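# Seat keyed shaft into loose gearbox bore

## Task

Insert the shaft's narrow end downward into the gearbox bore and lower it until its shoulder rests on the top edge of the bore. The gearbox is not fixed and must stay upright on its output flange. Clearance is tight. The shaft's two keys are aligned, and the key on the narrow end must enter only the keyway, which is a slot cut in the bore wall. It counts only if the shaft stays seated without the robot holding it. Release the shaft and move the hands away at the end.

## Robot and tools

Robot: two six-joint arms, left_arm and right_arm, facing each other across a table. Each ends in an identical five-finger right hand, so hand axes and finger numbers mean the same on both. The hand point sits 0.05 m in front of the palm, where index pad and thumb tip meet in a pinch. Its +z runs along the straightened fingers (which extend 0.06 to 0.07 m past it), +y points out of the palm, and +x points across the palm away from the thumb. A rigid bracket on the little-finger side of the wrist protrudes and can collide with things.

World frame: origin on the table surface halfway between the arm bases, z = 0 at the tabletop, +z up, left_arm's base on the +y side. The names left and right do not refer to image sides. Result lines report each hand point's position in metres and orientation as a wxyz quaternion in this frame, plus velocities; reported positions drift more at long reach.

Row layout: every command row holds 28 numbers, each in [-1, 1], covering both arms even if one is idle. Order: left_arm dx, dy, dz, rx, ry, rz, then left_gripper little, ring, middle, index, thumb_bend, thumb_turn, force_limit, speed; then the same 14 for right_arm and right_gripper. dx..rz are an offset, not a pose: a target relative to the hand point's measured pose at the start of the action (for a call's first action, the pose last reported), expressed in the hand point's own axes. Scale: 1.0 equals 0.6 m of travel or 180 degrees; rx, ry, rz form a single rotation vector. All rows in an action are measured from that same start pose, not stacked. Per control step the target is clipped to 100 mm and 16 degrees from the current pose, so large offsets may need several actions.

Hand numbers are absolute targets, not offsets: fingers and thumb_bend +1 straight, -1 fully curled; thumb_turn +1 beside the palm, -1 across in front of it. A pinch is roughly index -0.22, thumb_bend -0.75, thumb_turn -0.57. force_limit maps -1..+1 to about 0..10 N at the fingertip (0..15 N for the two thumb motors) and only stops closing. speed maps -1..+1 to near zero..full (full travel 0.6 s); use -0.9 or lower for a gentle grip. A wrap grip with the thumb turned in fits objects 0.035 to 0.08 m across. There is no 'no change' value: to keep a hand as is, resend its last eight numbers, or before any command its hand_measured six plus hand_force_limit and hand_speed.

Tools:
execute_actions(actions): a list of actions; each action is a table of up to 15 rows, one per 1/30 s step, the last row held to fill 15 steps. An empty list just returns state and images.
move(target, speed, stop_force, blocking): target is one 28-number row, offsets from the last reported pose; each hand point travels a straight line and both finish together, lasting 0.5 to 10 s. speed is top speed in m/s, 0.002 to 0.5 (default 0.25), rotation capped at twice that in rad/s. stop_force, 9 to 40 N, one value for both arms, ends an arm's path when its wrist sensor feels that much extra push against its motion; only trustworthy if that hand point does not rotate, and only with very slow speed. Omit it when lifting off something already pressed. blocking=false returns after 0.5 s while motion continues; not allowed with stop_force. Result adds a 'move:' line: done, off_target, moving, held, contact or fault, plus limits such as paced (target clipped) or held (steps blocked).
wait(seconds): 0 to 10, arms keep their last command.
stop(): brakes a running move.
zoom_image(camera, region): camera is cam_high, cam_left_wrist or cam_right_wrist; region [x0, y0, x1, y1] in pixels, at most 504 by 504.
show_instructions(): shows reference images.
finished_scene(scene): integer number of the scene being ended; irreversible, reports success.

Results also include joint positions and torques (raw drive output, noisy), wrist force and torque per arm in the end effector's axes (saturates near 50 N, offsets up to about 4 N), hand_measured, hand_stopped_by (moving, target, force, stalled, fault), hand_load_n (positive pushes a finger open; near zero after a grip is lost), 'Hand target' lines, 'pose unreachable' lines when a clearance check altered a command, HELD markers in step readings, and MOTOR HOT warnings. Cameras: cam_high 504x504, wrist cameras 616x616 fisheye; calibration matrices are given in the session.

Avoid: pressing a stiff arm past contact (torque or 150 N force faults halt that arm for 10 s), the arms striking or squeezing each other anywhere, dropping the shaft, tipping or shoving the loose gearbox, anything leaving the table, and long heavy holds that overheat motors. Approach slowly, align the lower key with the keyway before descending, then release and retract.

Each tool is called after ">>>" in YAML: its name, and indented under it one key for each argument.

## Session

>>> execute_actions:
  actions: []

Scene clock: 0.00 s.
left_arm: end_effector_position=(+0.2520, +0.4687, +0.4899) hand_measured=(+1.000, +1.000, +1.000, +1.000, +1.000, +1.000) hand_load_n=(+0.0, +0.0, +0.0, +0.0, +0.0, +0.0) hand_stopped_by=(target, target, target, target, target, target) hand_force_limit=0.00 hand_speed=-0.80 end_effector_quat_wxyz=(+0.017, +0.294, +0.956, -0.007) end_effector_velocity=(+0.000, -0.000, -0.000) end_effector_angular_velocity=(-0.001, -0.001, +0.001) | right_arm: end_effector_position=(+0.0564, -0.2479, +0.4804) hand_measured=(+1.000, +1.000, +1.000, +1.000, +1.000, +1.000) hand_load_n=(+0.0, +0.0, +0.0, +0.0, +0.0, +0.0) hand_stopped_by=(target, target, target, target, target, target) hand_force_limit=0.00 hand_speed=-0.80 end_effector_quat_wxyz=(+0.006, -0.376, +0.926, -0.011) end_effector_velocity=(-0.000, -0.000, -0.000) end_effector_angular_velocity=(-0.001, +0.000, +0.000)
Joint positions: left_arm=[ 0.569 -1.742  1.318  1.958  1.562 -1.873] | right_arm=[-1.185 -1.741  1.344  1.957  1.594 -1.884]
Joint velocities: left_arm=[ 0.     0.001 -0.001 -0.002  0.    -0.001] | right_arm=[ 0.     0.     0.     0.     0.001 -0.   ]
Joint torques (N m, as the arm reports them, + toward a larger angle): no reading
Motor temperatures (°C, as the motors report them): left_arm=[27 27 28 32 35 31] | right_arm=[28 27 27 30 35 33]
Wrist force (N, on the end effector, along its own x y z axes, offset not removed): no reading
Wrist torque (N m, same axes, about the end effector's origin, offset not removed): no reading
Hand target (left_arm): +0.252, +0.469, +0.490; +0.017, +0.294, +0.956, -0.007
Hand target (right_arm): +0.056, -0.248, +0.480; +0.006, -0.376, +0.926, -0.011
camera_calibration (this result's frames):
cam_left_wrist: T_world_to_cam=[[0.646283, 0.762528, 0.0295016, -0.535051], [0.598602, -0.530567, 0.600145, -0.204124], [0.47328, -0.370204, -0.799347, 0.573802], [0, 0, 0, 1]] pos_world=[0.196415, 0.512114, 0.596956]
cam_right_wrist: T_world_to_cam=[[-0.582122, 0.812924, -0.0170053, 0.242989], [0.681069, 0.498914, 0.535938, -0.165214], [0.444161, 0.300399, -0.844086, 0.58368], [0, 0, 0, 1]] pos_world=[-0.00527624, -0.290441, 0.585353]

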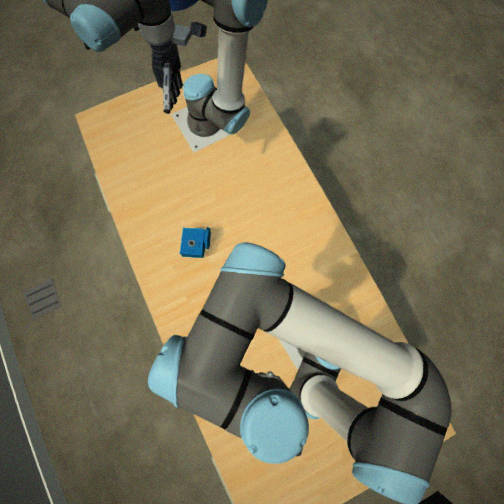

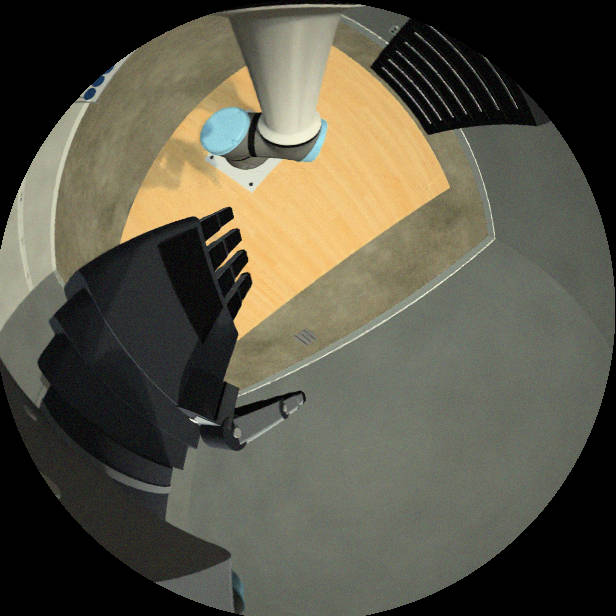

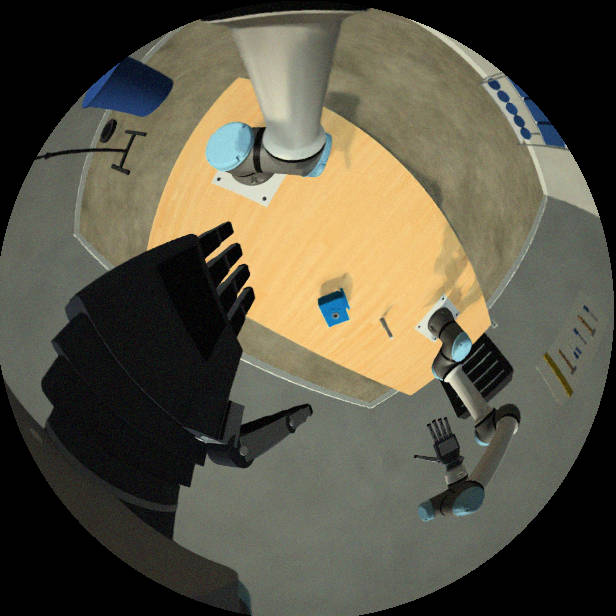

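>>> move:
  target: [-0.2,0.3,0.1,0,0,0,1,1,1,1,1,1,0,-0.8,0,0,0,0,0,0,-1,0.35,0.3,0.25,-0.55,-1,0.3,0]

>>> zoom_image:
  camera: "cam_right_wrist"
  region: [310,275,410,375]

Scene clock: 2.00 s.
left_arm: end_effector_position=(+0.4541, +0.5486, +0.4342) hand_measured=(+1.000, +1.000, +1.000, +1.000, +1.000, +1.000) hand_load_n=(+0.0, +0.0, +0.0, +0.0, +0.0, +0.0) hand_stopped_by=(target, target, target, target, target, target) hand_force_limit=0.00 hand_speed=-0.80 end_effector_quat_wxyz=(+0.018, +0.294, +0.956, -0.006) end_effector_velocity=(-0.001, -0.000, +0.001) end_effector_angular_velocity=(-0.001, +0.000, -0.002) | right_arm: end_effector_position=(+0.0564, -0.2479, +0.4804) hand_measured=(-1.000, +0.350, +0.300, +0.250, -0.550, -1.000) hand_load_n=(+0.0, +0.0, +0.0, +0.0, +0.0, +0.0) hand_stopped_by=(target, target, target, target, target, target) hand_force_limit=0.30 hand_speed=0.00 end_effector_quat_wxyz=(+0.006, -0.376, +0.926, -0.011) end_effector_velocity=(-0.000, +0.000, -0.000) end_effector_angular_velocity=(+0.000, +0.001, -0.000)
Joint positions: left_arm=[ 1.188 -1.27   0.963  1.842  1.583 -1.254] | right_arm=[-1.185 -1.741  1.344  1.957  1.594 -1.884]
Joint velocities: left_arm=[ 0.    -0.002  0.001  0.001  0.001  0.002] | right_arm=[-0.  0.  0.  0. -0.  0.]
Joint torques (N m, as the arm reports them, + toward a larger angle): left_arm=[ 13.78 -24.41 -26.74   4.32   1.46   1.98] | right_arm=[ -0.72  -7.42 -18.59   2.65   0.02   0.19]
Motor temperatures (°C, as the motors report them): left_arm=[27 27 28 32 35 31] | right_arm=[28 27 27 30 35 33]
Wrist force (N, on the end effector, along its own x y z axes, offset not removed): left_arm=[-2.1 1.1 4.7] | right_arm=[-1.8 -0.2 2.4]
Wrist torque (N m, same axes, about the end effector's origin, offset not removed): left_arm=[-0.17 0.00 -0.05] | right_arm=[-0.33 0.32 0.07]
Hand target (left_arm): +0.454, +0.549, +0.434; +0.018, +0.294, +0.956, -0.006
Hand target (right_arm): +0.056, -0.248, +0.480; +0.006, -0.376, +0.926, -0.011
Off the commanded pose (left_arm): 0.000 m, 0 deg.
Off the commanded pose (right_arm): 0.000 m, 0 deg.
move: done
camera_calibration (this result's frames):
cam_left_wrist: T_world_to_cam=[[0.646257, 0.762494, 0.030909, -0.725599], [0.598094, -0.531243, 0.600054, -0.248642], [0.473958, -0.369303, -0.799362, 0.462427], [0, 0, 0, 1]] pos_world=[0.398464, 0.591951, 0.541273]
cam_right_wrist: T_world_to_cam=[[-0.582122, 0.812924, -0.0170054, 0.242989], [0.681069, 0.498914, 0.535938, -0.165214], [0.444161, 0.300399, -0.844086, 0.58368], [0, 0, 0, 1]] pos_world=[-0.0052762, -0.290441, 0.585353]

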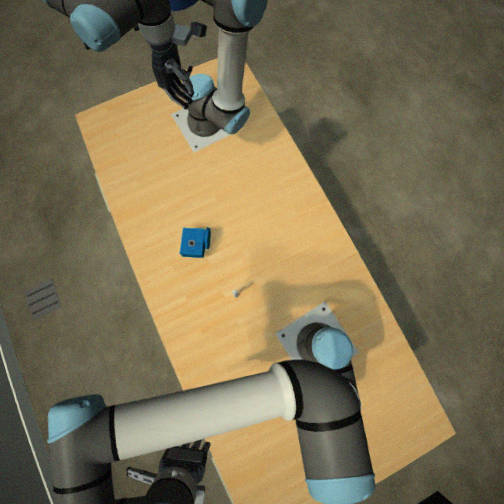

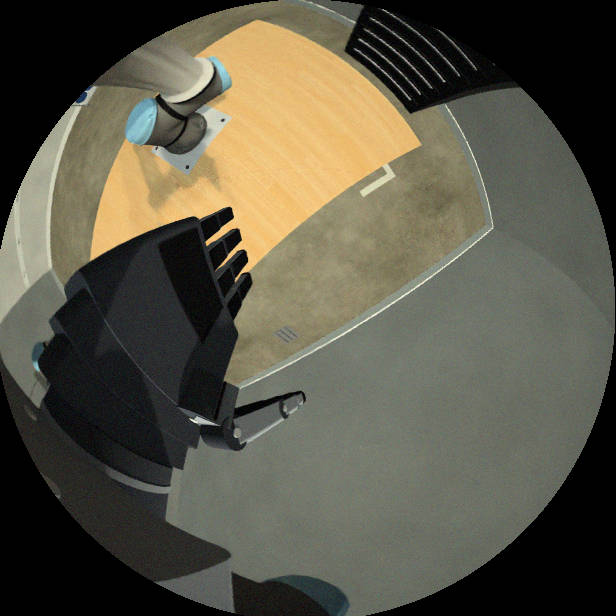

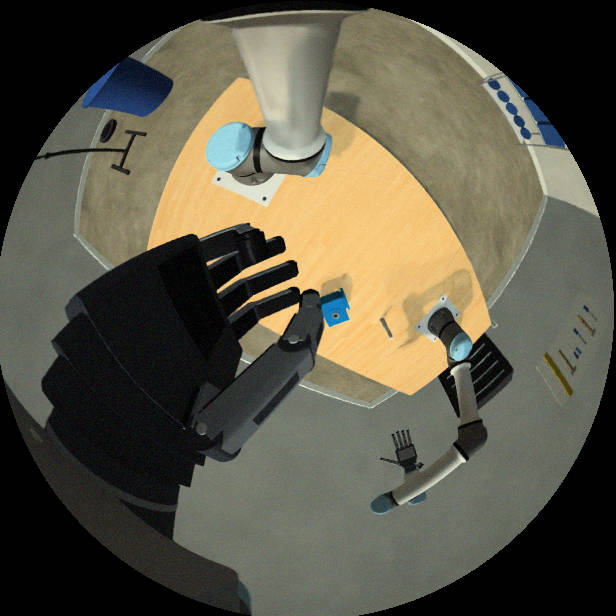

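Region (310, 275, 410, 375) of cam_right_wrist's 616x616 image, scaled by 5.040, with more detail than that image has.

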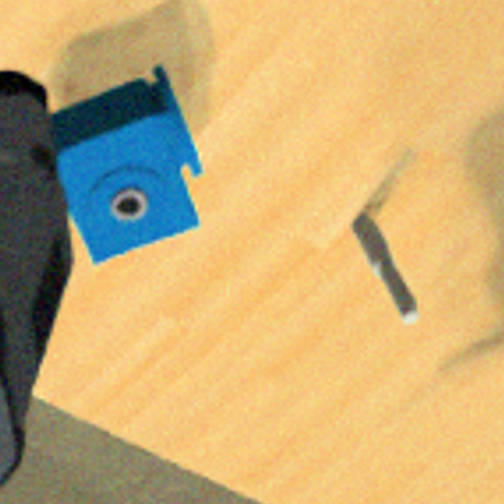

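>>> zoom_image:
  camera: "cam_high"
  region: [222,275,262,315]

>>> zoom_image:
  camera: "cam_high"
  region: [175,222,215,262]

Region (222, 275, 262, 315) of cam_high's 504x504 image, scaled by 12.600, with more detail than that image has.

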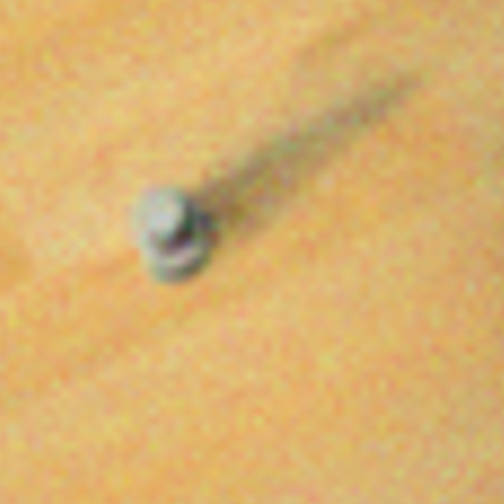

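Region (175, 222, 215, 262) of cam_high's 504x504 image, scaled by 12.600, with more detail than that image has.

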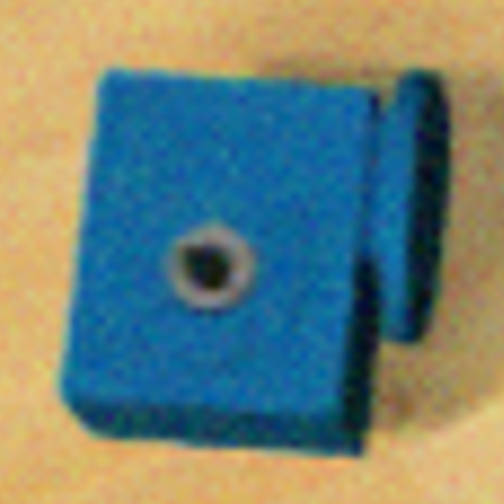

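>>> move:
  target: [0,0,0,0,0,0,1,1,1,1,1,1,0,-0.8,-0.498,0.323,0.467,-0.607,0.169,0.608,-1,-1,0.5,0.5,-0.55,-1,0.3,0]
  speed: 0.3

Scene clock: 7.93 s.
left_arm: end_effector_position=(+0.4541, +0.5486, +0.4342) hand_measured=(+1.000, +1.000, +1.000, +1.000, +1.000, +1.000) hand_load_n=(+0.0, +0.0, +0.0, +0.0, +0.0, +0.0) hand_stopped_by=(target, target, target, target, target, target) hand_force_limit=0.00 hand_speed=-0.80 end_effector_quat_wxyz=(+0.018, +0.294, +0.956, -0.006) end_effector_velocity=(-0.000, -0.000, +0.001) end_effector_angular_velocity=(-0.002, -0.002, +0.002) | right_arm: end_effector_position=(+0.1411, +0.0951, +0.1960) hand_measured=(-1.000, -1.000, +0.500, +0.500, -0.550, -1.000) hand_load_n=(+0.0, +0.0, +0.0, +0.0, +0.0, +0.0) hand_stopped_by=(target, target, target, target, target, target) hand_force_limit=0.30 hand_speed=0.00 end_effector_quat_wxyz=(-0.423, +0.556, +0.446, +0.560) end_effector_velocity=(+0.001, +0.001, +0.000) end_effector_angular_velocity=(+0.004, +0.001, -0.008)
Joint positions: left_arm=[ 1.188 -1.27   0.963  1.842  1.583 -1.254] | right_arm=[-0.584 -1.42   2.125 -0.69   1.306  1.538]
Joint velocities: left_arm=[-0.    -0.001 -0.002  0.     0.001 -0.003] | right_arm=[ 0.005  0.004 -0.004 -0.004  0.014  0.004]
Joint torques (N m, as the arm reports them, + toward a larger angle): left_arm=[ 10.62 -32.45 -18.91   3.55   1.1    1.32] | right_arm=[ 12.32 -14.66 -29.76  -3.09   2.88   1.96]
Motor temperatures (°C, as the motors report them): left_arm=[27 27 28 32 35 31] | right_arm=[28 27 27 30 35 33]
Wrist force (N, on the end effector, along its own x y z axes, offset not removed): left_arm=[-0.2 1.0 0.3] | right_arm=[-2.9 -3.0 1.3]
Wrist torque (N m, same axes, about the end effector's origin, offset not removed): left_arm=[0.42 0.07 0.11] | right_arm=[-0.66 0.56 0.01]
Hand target (left_arm): +0.454, +0.549, +0.434; +0.018, +0.294, +0.956, -0.006
Hand target (right_arm): +0.141, +0.095, +0.196; -0.423, +0.556, +0.445, +0.560
Off the commanded pose (left_arm): 0.000 m, 0 deg.
Off the commanded pose (right_arm): 0.000 m, 0 deg.
move: done
camera_calibration (this result's frames):
cam_left_wrist: T_world_to_cam=[[0.646256, 0.762495, 0.030907, -0.7256], [0.598096, -0.531242, 0.600053, -0.248643], [0.473956, -0.369303, -0.799363, 0.462427], [0, 0, 0, 1]] pos_world=[0.398466, 0.591952, 0.541272]
cam_right_wrist: T_world_to_cam=[[0.960113, -0.252566, -0.119976, -0.0875194], [-0.235549, -0.499368, -0.833756, 0.251161], [0.150666, 0.82876, -0.538941, 0.134371], [0, 0, 0, 1]] pos_world=[0.122944, -0.00804402, 0.271324]

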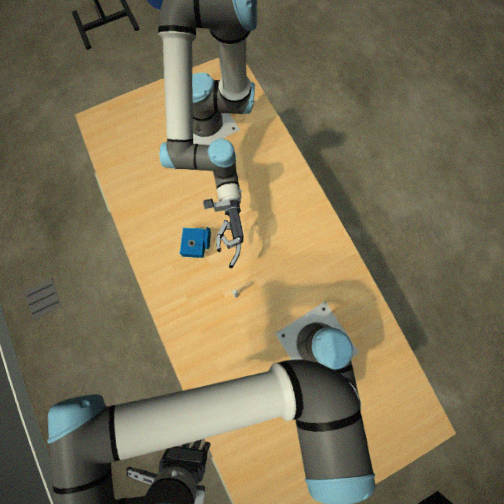

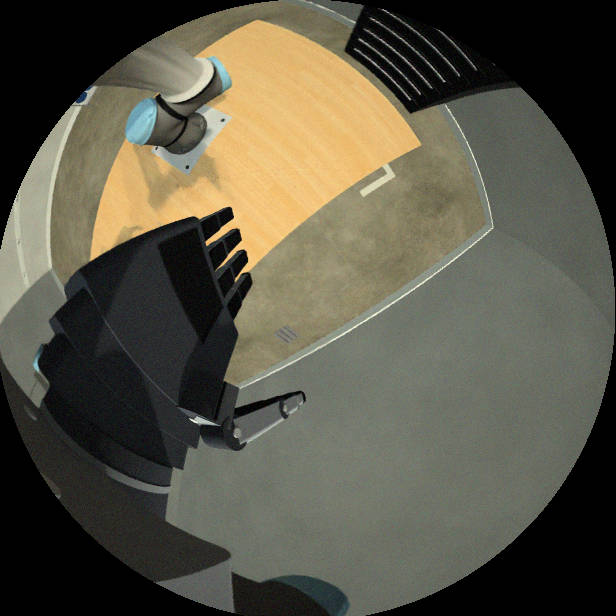

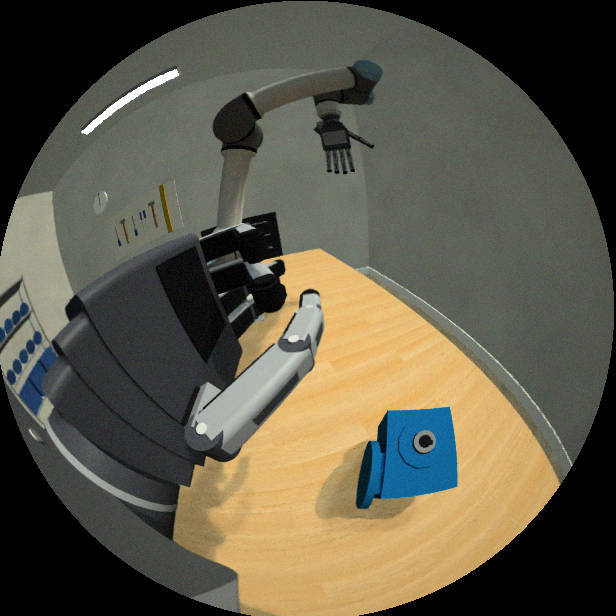

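>>> move:
  target: [0,0,0,0,0,0,1,1,1,1,1,1,0,-0.8,-0.06,-0.027,0.167,0,0.005,0.0093,-1,-1,0.5,0.5,-0.55,-1,0.3,0]
  speed: 0.2

>>> zoom_image:
  camera: "cam_high"
  region: [200,240,280,320]

Scene clock: 9.23 s.
left_arm: end_effector_position=(+0.4541, +0.5486, +0.4342) hand_measured=(+1.000, +1.000, +1.000, +1.000, +1.000, +1.000) hand_load_n=(+0.0, +0.0, +0.0, +0.0, +0.0, +0.0) hand_stopped_by=(target, target, target, target, target, target) hand_force_limit=0.00 hand_speed=-0.80 end_effector_quat_wxyz=(+0.018, +0.294, +0.956, -0.006) end_effector_velocity=(+0.000, +0.000, -0.000) end_effector_angular_velocity=(-0.000, -0.000, +0.000) | right_arm: end_effector_position=(+0.1510, +0.1953, +0.1582) hand_measured=(-1.000, -1.000, +0.500, +0.500, -0.550, -1.000) hand_load_n=(+0.0, +0.0, +0.0, +0.0, +0.0, +0.0) hand_stopped_by=(target, target, target, target, target, target) hand_force_limit=0.30 hand_speed=0.00 end_effector_quat_wxyz=(-0.435, +0.558, +0.434, +0.558) end_effector_velocity=(+0.000, +0.001, -0.000) end_effector_angular_velocity=(+0.001, -0.000, -0.000)
Joint positions: left_arm=[ 1.188 -1.27   0.963  1.842  1.583 -1.254] | right_arm=[-0.498 -1.149  1.879 -0.732  1.392  1.571]
Joint velocities: left_arm=[ 0.001  0.001 -0.    -0.001  0.     0.001] | right_arm=[ 0.001  0.003 -0.004 -0.     0.001  0.   ]
Joint torques (N m, as the arm reports them, + toward a larger angle): left_arm=[ 10.95 -32.66 -18.36   3.46   1.17   1.45] | right_arm=[ 12.5  -24.75 -28.49  -0.23   2.97   1.91]
Motor temperatures (°C, as the motors report them): left_arm=[27 27 28 32 35 31] | right_arm=[28 27 27 30 35 33]
Wrist force (N, on the end effector, along its own x y z axes, offset not removed): left_arm=[-3.4 1.4 3.2] | right_arm=[-1.2 -1.3 2.5]
Wrist torque (N m, same axes, about the end effector's origin, offset not removed): left_arm=[0.02 0.25 -0.16] | right_arm=[-0.48 0.31 -0.02]
Hand target (left_arm): +0.454, +0.549, +0.434; +0.018, +0.294, +0.956, -0.006
Hand target (right_arm): +0.151, +0.195, +0.158; -0.435, +0.558, +0.434, +0.558
Off the commanded pose (left_arm): 0.000 m, 0 deg.
Off the commanded pose (right_arm): 0.000 m, 0 deg.
move: done
camera_calibration (this result's frames):
cam_left_wrist: T_world_to_cam=[[0.646256, 0.762495, 0.0309068, -0.7256], [0.598096, -0.531242, 0.600053, -0.248643], [0.473956, -0.369302, -0.799363, 0.462427], [0, 0, 0, 1]] pos_world=[0.398466, 0.591952, 0.541272]
cam_right_wrist: T_world_to_cam=[[0.956856, -0.249485, -0.148941, -0.0717594], [-0.255888, -0.480708, -0.838714, 0.272202], [0.137649, 0.840641, -0.523809, 0.0266506], [0, 0, 0, 1]] pos_world=[0.134648, 0.0905433, 0.231571]

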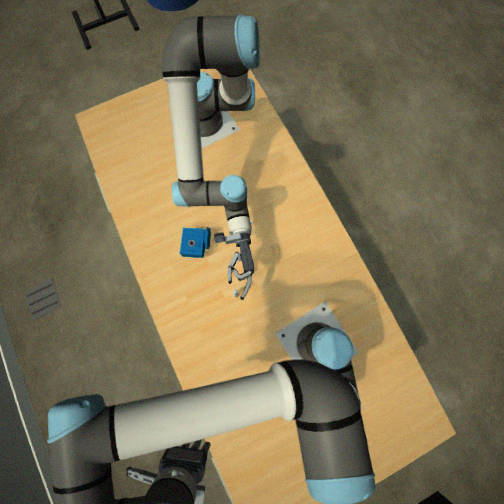

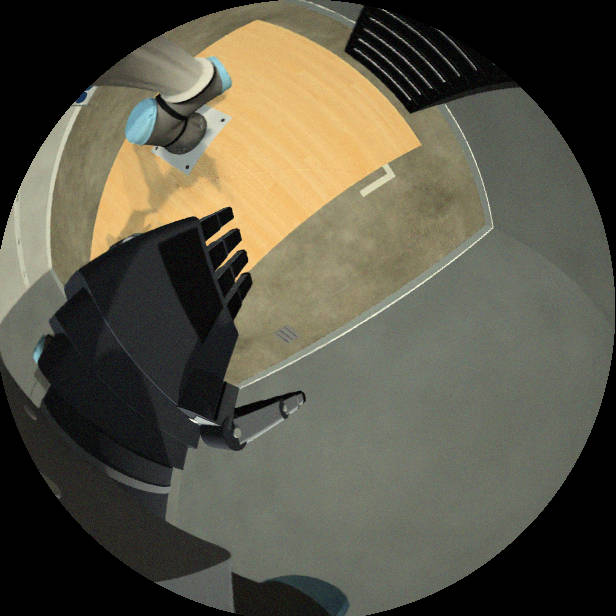

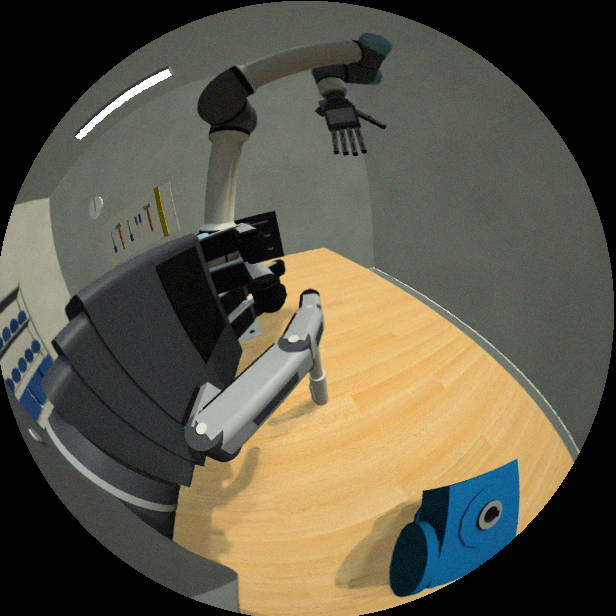

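Region (200, 240, 280, 320) of cam_high's 504x504 image, scaled by 6.300, with more detail than that image has.

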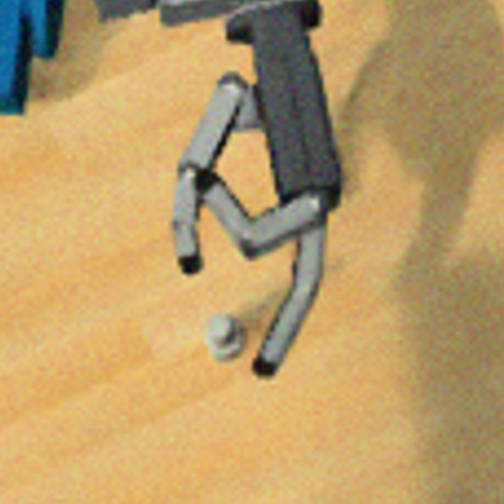

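>>> move:
  target: [0,0,0,0,0,0,1,1,1,1,1,1,0,-0.8,-0.225,0,0,0,0,0,-1,-1,0.5,0.5,-0.55,-1,0.3,0]
  speed: 0.04
  stop_force: 10

>>> zoom_image:
  camera: "cam_high"
  region: [210,260,270,320]

>>> zoom_image:
  camera: "cam_right_wrist"
  region: [220,150,400,330]

Scene clock: 13.13 s.
left_arm: end_effector_position=(+0.4541, +0.5486, +0.4342) hand_measured=(+1.000, +1.000, +1.000, +1.000, +1.000, +1.000) hand_load_n=(+0.0, +0.0, +0.0, +0.0, +0.0, +0.0) hand_stopped_by=(target, target, target, target, target, target) hand_force_limit=0.00 hand_speed=-0.80 end_effector_quat_wxyz=(+0.018, +0.294, +0.956, -0.006) end_effector_velocity=(+0.000, -0.000, -0.001) end_effector_angular_velocity=(+0.000, +0.002, -0.000) | right_arm: end_effector_position=(+0.1513, +0.1955, +0.0232) hand_measured=(-1.000, -1.000, +0.500, +0.500, -0.550, -1.000) hand_load_n=(+0.0, +0.0, +0.0, +0.0, +0.0, +0.0) hand_stopped_by=(target, target, target, target, target, target) hand_force_limit=0.30 hand_speed=0.00 end_effector_quat_wxyz=(-0.435, +0.558, +0.434, +0.558) end_effector_velocity=(-0.000, +0.001, -0.001) end_effector_angular_velocity=(+0.000, -0.000, +0.001)
Joint positions: left_arm=[ 1.188 -1.27   0.963  1.842  1.583 -1.254] | right_arm=[-0.499 -0.887  1.929 -1.043  1.392  1.571]
Joint velocities: left_arm=[-0.     0.001  0.001  0.     0.     0.   ] | right_arm=[ 0.     0.003 -0.001 -0.002 -0.001 -0.   ]
Joint torques (N m, as the arm reports them, + toward a larger angle): left_arm=[ 10.23 -32.95 -18.54   3.49   1.13   1.49] | right_arm=[-13.52 -29.73 -23.59  -2.99  -2.96  -1.5 ]
Motor temperatures (°C, as the motors report them): left_arm=[27 27 28 32 35 31] | right_arm=[28 27 27 30 35 33]
Wrist force (N, on the end effector, along its own x y z axes, offset not removed): left_arm=[-4.8 -0.1 0.7] | right_arm=[0.1 0.6 2.1]
Wrist torque (N m, same axes, about the end effector's origin, offset not removed): left_arm=[0.06 0.69 -0.26] | right_arm=[-0.22 0.10 0.12]
Hand target (left_arm): +0.454, +0.549, +0.434; +0.018, +0.294, +0.956, -0.006
Hand target (right_arm): +0.151, +0.196, +0.023; -0.435, +0.558, +0.434, +0.558
Off the commanded pose (left_arm): 0.000 m, 0 deg.
Off the commanded pose (right_arm): 0.000 m, 0 deg.
move: done
camera_calibration (this result's frames):
cam_left_wrist: T_world_to_cam=[[0.646256, 0.762495, 0.0309069, -0.7256], [0.598096, -0.531242, 0.600053, -0.248643], [0.473956, -0.369303, -0.799363, 0.462427], [0, 0, 0, 1]] pos_world=[0.398466, 0.591952, 0.541272]
cam_right_wrist: T_world_to_cam=[[0.956849, -0.249506, -0.148954, -0.092086], [-0.255927, -0.480806, -0.838646, 0.159147], [0.137629, 0.840579, -0.523913, -0.0442604], [0, 0, 0, 1]] pos_world=[0.134934, 0.0907474, 0.0965633]

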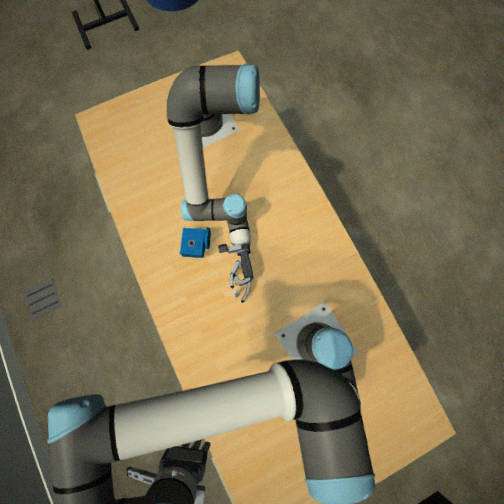

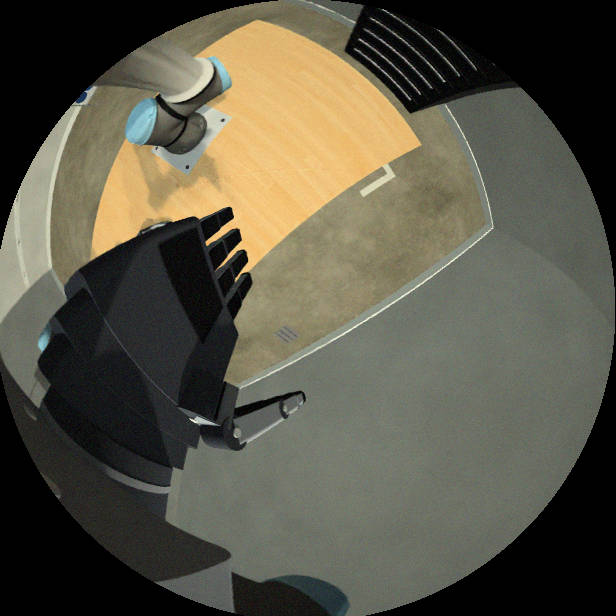

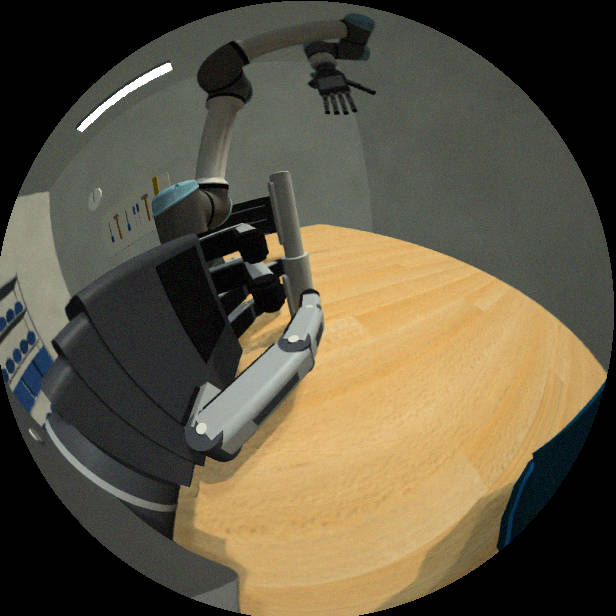

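Region (210, 260, 270, 320) of cam_high's 504x504 image, scaled by 8.400, with more detail than that image has.

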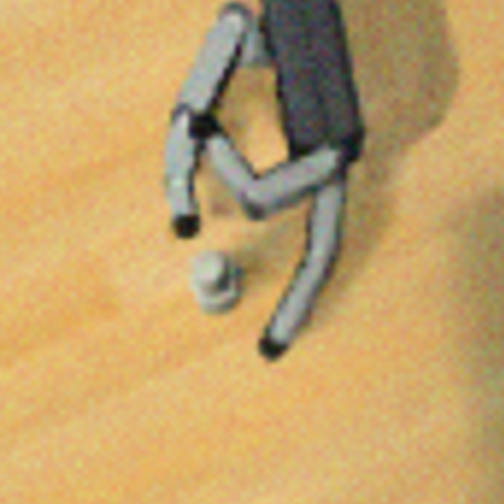

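Region (220, 150, 400, 330) of cam_right_wrist's 616x616 image, scaled by 2.800, with more detail than that image has.

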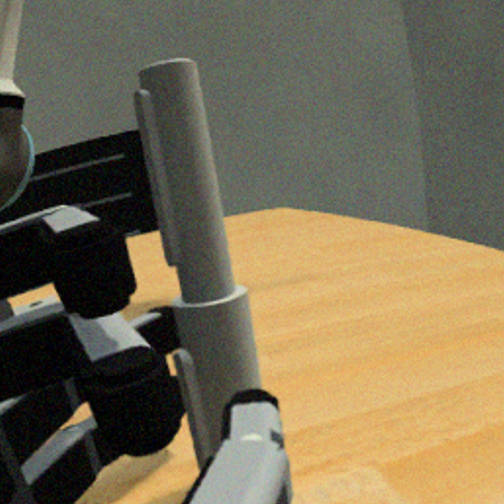

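>>> move:
  target: [0,0,0,0,0,0,1,1,1,1,1,1,0,-0.8,0,0,0.015,0,0,0,-1,-1,0.2,0.2,-0.55,-1,0.3,-0.5]
  speed: 0.02

>>> move:
  target: [0,0,0,0,0,0,1,1,1,1,1,1,0,-0.8,0,0,0,0,0,0,-1,-1,-0.2,-0.2,-0.55,-1,0.8,-0.85]

>>> zoom_image:
  camera: "cam_right_wrist"
  region: [220,150,400,330]

Scene clock: 14.10 s.
left_arm: end_effector_position=(+0.4541, +0.5486, +0.4342) hand_measured=(+1.000, +1.000, +1.000, +1.000, +1.000, +1.000) hand_load_n=(+0.0, +0.0, +0.0, +0.0, +0.0, +0.0) hand_stopped_by=(target, target, target, target, target, target) hand_force_limit=0.00 hand_speed=-0.80 end_effector_quat_wxyz=(+0.018, +0.294, +0.956, -0.006) end_effector_velocity=(+0.001, +0.000, -0.000) end_effector_angular_velocity=(-0.000, -0.000, +0.001) | right_arm: end_effector_position=(+0.1535, +0.2041, +0.0232) hand_measured=(-1.000, -1.000, +0.200, +0.200, -0.550, -1.000) hand_load_n=(+0.0, +0.0, +0.0, +0.0, +0.0, +0.0) hand_stopped_by=(target, target, target, target, target, target) hand_force_limit=0.30 hand_speed=-0.50 end_effector_quat_wxyz=(-0.435, +0.558, +0.434, +0.558) end_effector_velocity=(+0.000, +0.001, -0.000) end_effector_angular_velocity=(-0.001, +0.000, +0.001)
Joint positions: left_arm=[ 1.188 -1.27   0.963  1.842  1.583 -1.254] | right_arm=[-0.495 -0.875  1.901 -1.027  1.395  1.571]
Joint velocities: left_arm=[ 0.     0.002 -0.001 -0.001  0.    -0.001] | right_arm=[ 0.001  0.002 -0.005  0.004  0.    -0.   ]
Joint torques (N m, as the arm reports them, + toward a larger angle): left_arm=[ 10.14 -33.06 -18.59   3.52   1.04   1.36] | right_arm=[ 12.1  -30.54 -23.81  -0.41   2.95  -1.26]
Motor temperatures (°C, as the motors report them): left_arm=[27 27 28 32 35 31] | right_arm=[28 27 27 30 35 33]
Wrist force (N, on the end effector, along its own x y z axes, offset not removed): left_arm=[-3.1 -0.1 4.4] | right_arm=[-0.5 -0.1 2.5]
Wrist torque (N m, same axes, about the end effector's origin, offset not removed): left_arm=[-0.22 0.39 -0.09] | right_arm=[-0.17 0.00 0.25]
Hand target (left_arm): +0.454, +0.549, +0.434; +0.018, +0.294, +0.956, -0.006
Hand target (right_arm): +0.154, +0.204, +0.023; -0.435, +0.558, +0.434, +0.558
Off the commanded pose (left_arm): 0.000 m, 0 deg.
Off the commanded pose (right_arm): 0.000 m, 0 deg.
move: done
camera_calibration (this result's frames):
cam_left_wrist: T_world_to_cam=[[0.646256, 0.762494, 0.0309068, -0.7256], [0.598096, -0.531242, 0.600053, -0.248643], [0.473956, -0.369303, -0.799363, 0.462427], [0, 0, 0, 1]] pos_world=[0.398466, 0.591952, 0.541272]
cam_right_wrist: T_world_to_cam=[[0.956845, -0.24952, -0.148956, -0.0920366], [-0.255935, -0.480795, -0.83865, 0.163862], [0.137643, 0.840581, -0.523907, -0.0517881], [0, 0, 0, 1]] pos_world=[0.137131, 0.0993509, 0.096581]

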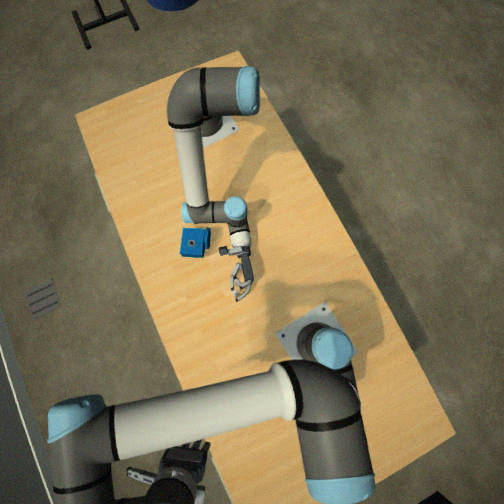

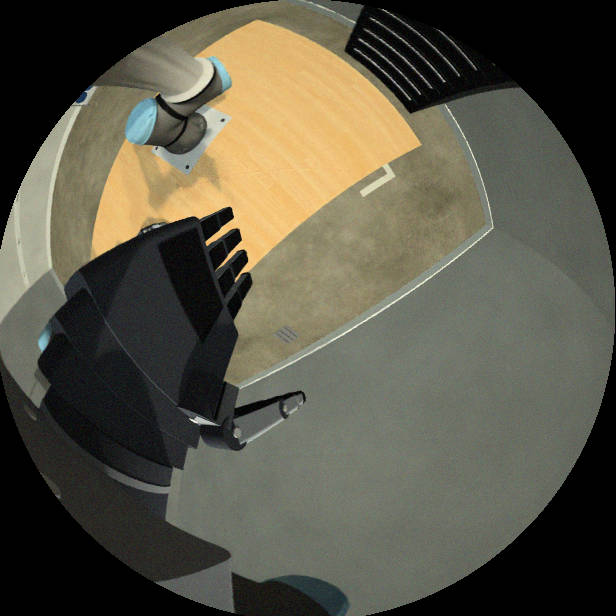

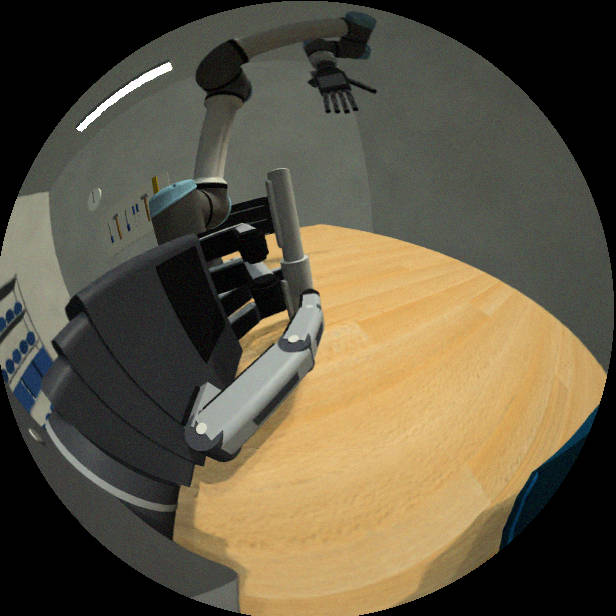

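Scene clock: 15.13 s.
left_arm: end_effector_position=(+0.4541, +0.5486, +0.4342) hand_measured=(+1.000, +1.000, +1.000, +1.000, +1.000, +1.000) hand_load_n=(+0.0, +0.0, +0.0, +0.0, +0.0, +0.0) hand_stopped_by=(target, target, target, target, target, target) hand_force_limit=0.00 hand_speed=-0.80 end_effector_quat_wxyz=(+0.018, +0.294, +0.956, -0.006) end_effector_velocity=(+0.000, -0.001, +0.001) end_effector_angular_velocity=(-0.000, -0.003, -0.003) | right_arm: end_effector_position=(+0.1535, +0.2041, +0.0232) hand_measured=(-1.000, -1.000, +0.012, +0.012, -0.544, -1.000) hand_load_n=(+0.0, +0.0, +9.0, +8.5, +11.0, -0.5) hand_stopped_by=(target, target, force, force, target, target) hand_force_limit=0.80 hand_speed=-0.85 end_effector_quat_wxyz=(-0.435, +0.558, +0.434, +0.558) end_effector_velocity=(+0.000, -0.000, -0.001) end_effector_angular_velocity=(-0.002, +0.001, -0.001)
Joint positions: left_arm=[ 1.188 -1.27   0.963  1.842  1.583 -1.254] | right_arm=[-0.495 -0.875  1.901 -1.027  1.395  1.571]
Joint velocities: left_arm=[-0.001 -0.001 -0.001 -0.001 -0.     0.002] | right_arm=[-0.    -0.     0.     0.002  0.001  0.   ]
Joint torques (N m, as the arm reports them, + toward a larger angle): left_arm=[ 10.82 -32.46 -17.79   3.56   0.98   1.39] | right_arm=[  7.   -45.29  -3.33  -3.19   0.97  -1.19]
Motor temperatures (°C, as the motors report them): left_arm=[27 27 28 32 35 31] | right_arm=[28 27 27 30 35 33]
Wrist force (N, on the end effector, along its own x y z axes, offset not removed): left_arm=[0.8 -2.6 -3.4] | right_arm=[-3.9 1.5 1.8]
Wrist torque (N m, same axes, about the end effector's origin, offset not removed): left_arm=[-0.11 -0.04 -0.04] | right_arm=[0.06 0.51 0.16]
Hand target (left_arm): +0.454, +0.549, +0.434; +0.018, +0.294, +0.956, -0.006
Hand target (right_arm): +0.154, +0.204, +0.023; -0.435, +0.558, +0.434, +0.558
Off the commanded pose (left_arm): 0.000 m, 0 deg.
Off the commanded pose (right_arm): 0.000 m, 0 deg.
move: done
camera_calibration (this result's frames):
cam_left_wrist: T_world_to_cam=[[0.646256, 0.762495, 0.0309067, -0.7256], [0.598096, -0.531242, 0.600053, -0.248643], [0.473956, -0.369302, -0.799363, 0.462427], [0, 0, 0, 1]] pos_world=[0.398466, 0.591952, 0.541272]
cam_right_wrist: T_world_to_cam=[[0.956845, -0.249519, -0.148959, -0.0920243], [-0.255939, -0.480809, -0.83864, 0.163852], [0.137636, 0.840573, -0.523921, -0.0517875], [0, 0, 0, 1]] pos_world=[0.137117, 0.0993507, 0.0965722]

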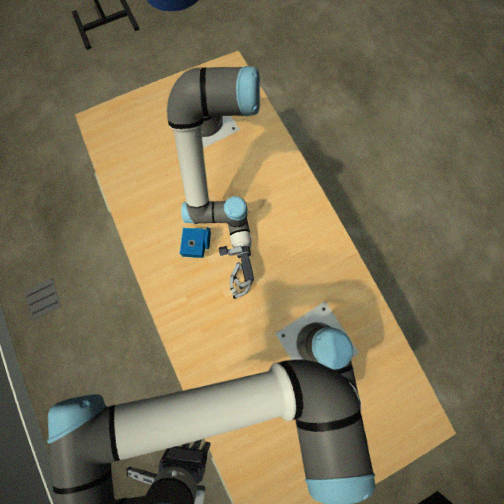

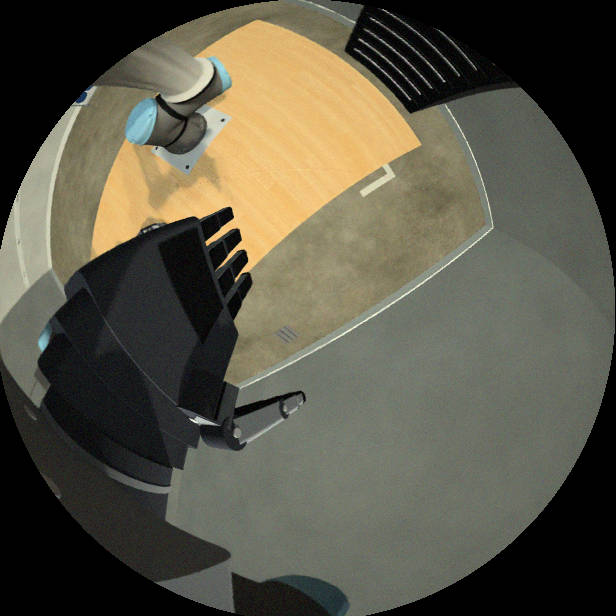

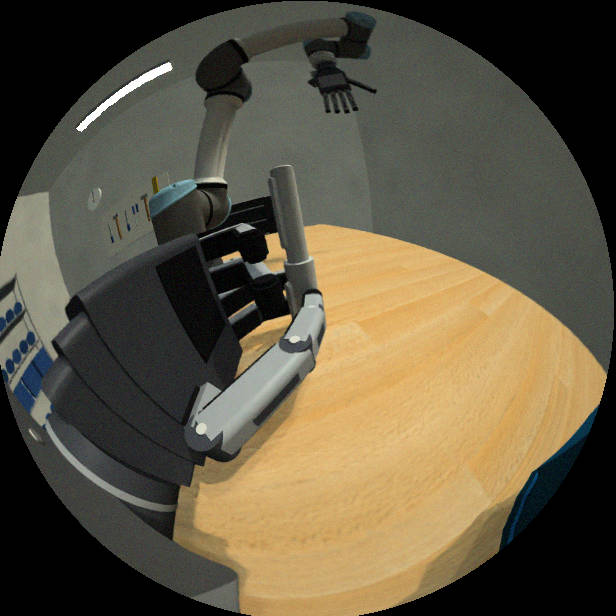

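Region (220, 150, 400, 330) of cam_right_wrist's 616x616 image, scaled by 2.800, with more detail than that image has.

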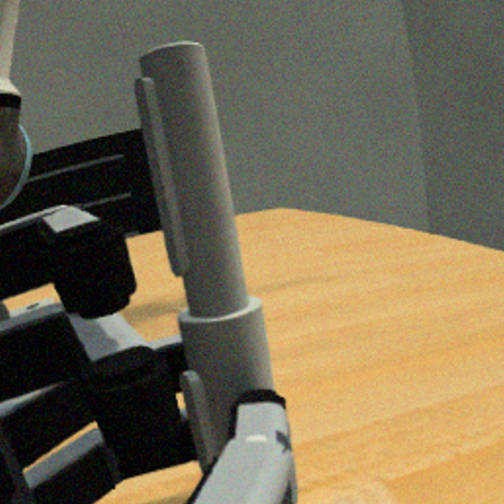

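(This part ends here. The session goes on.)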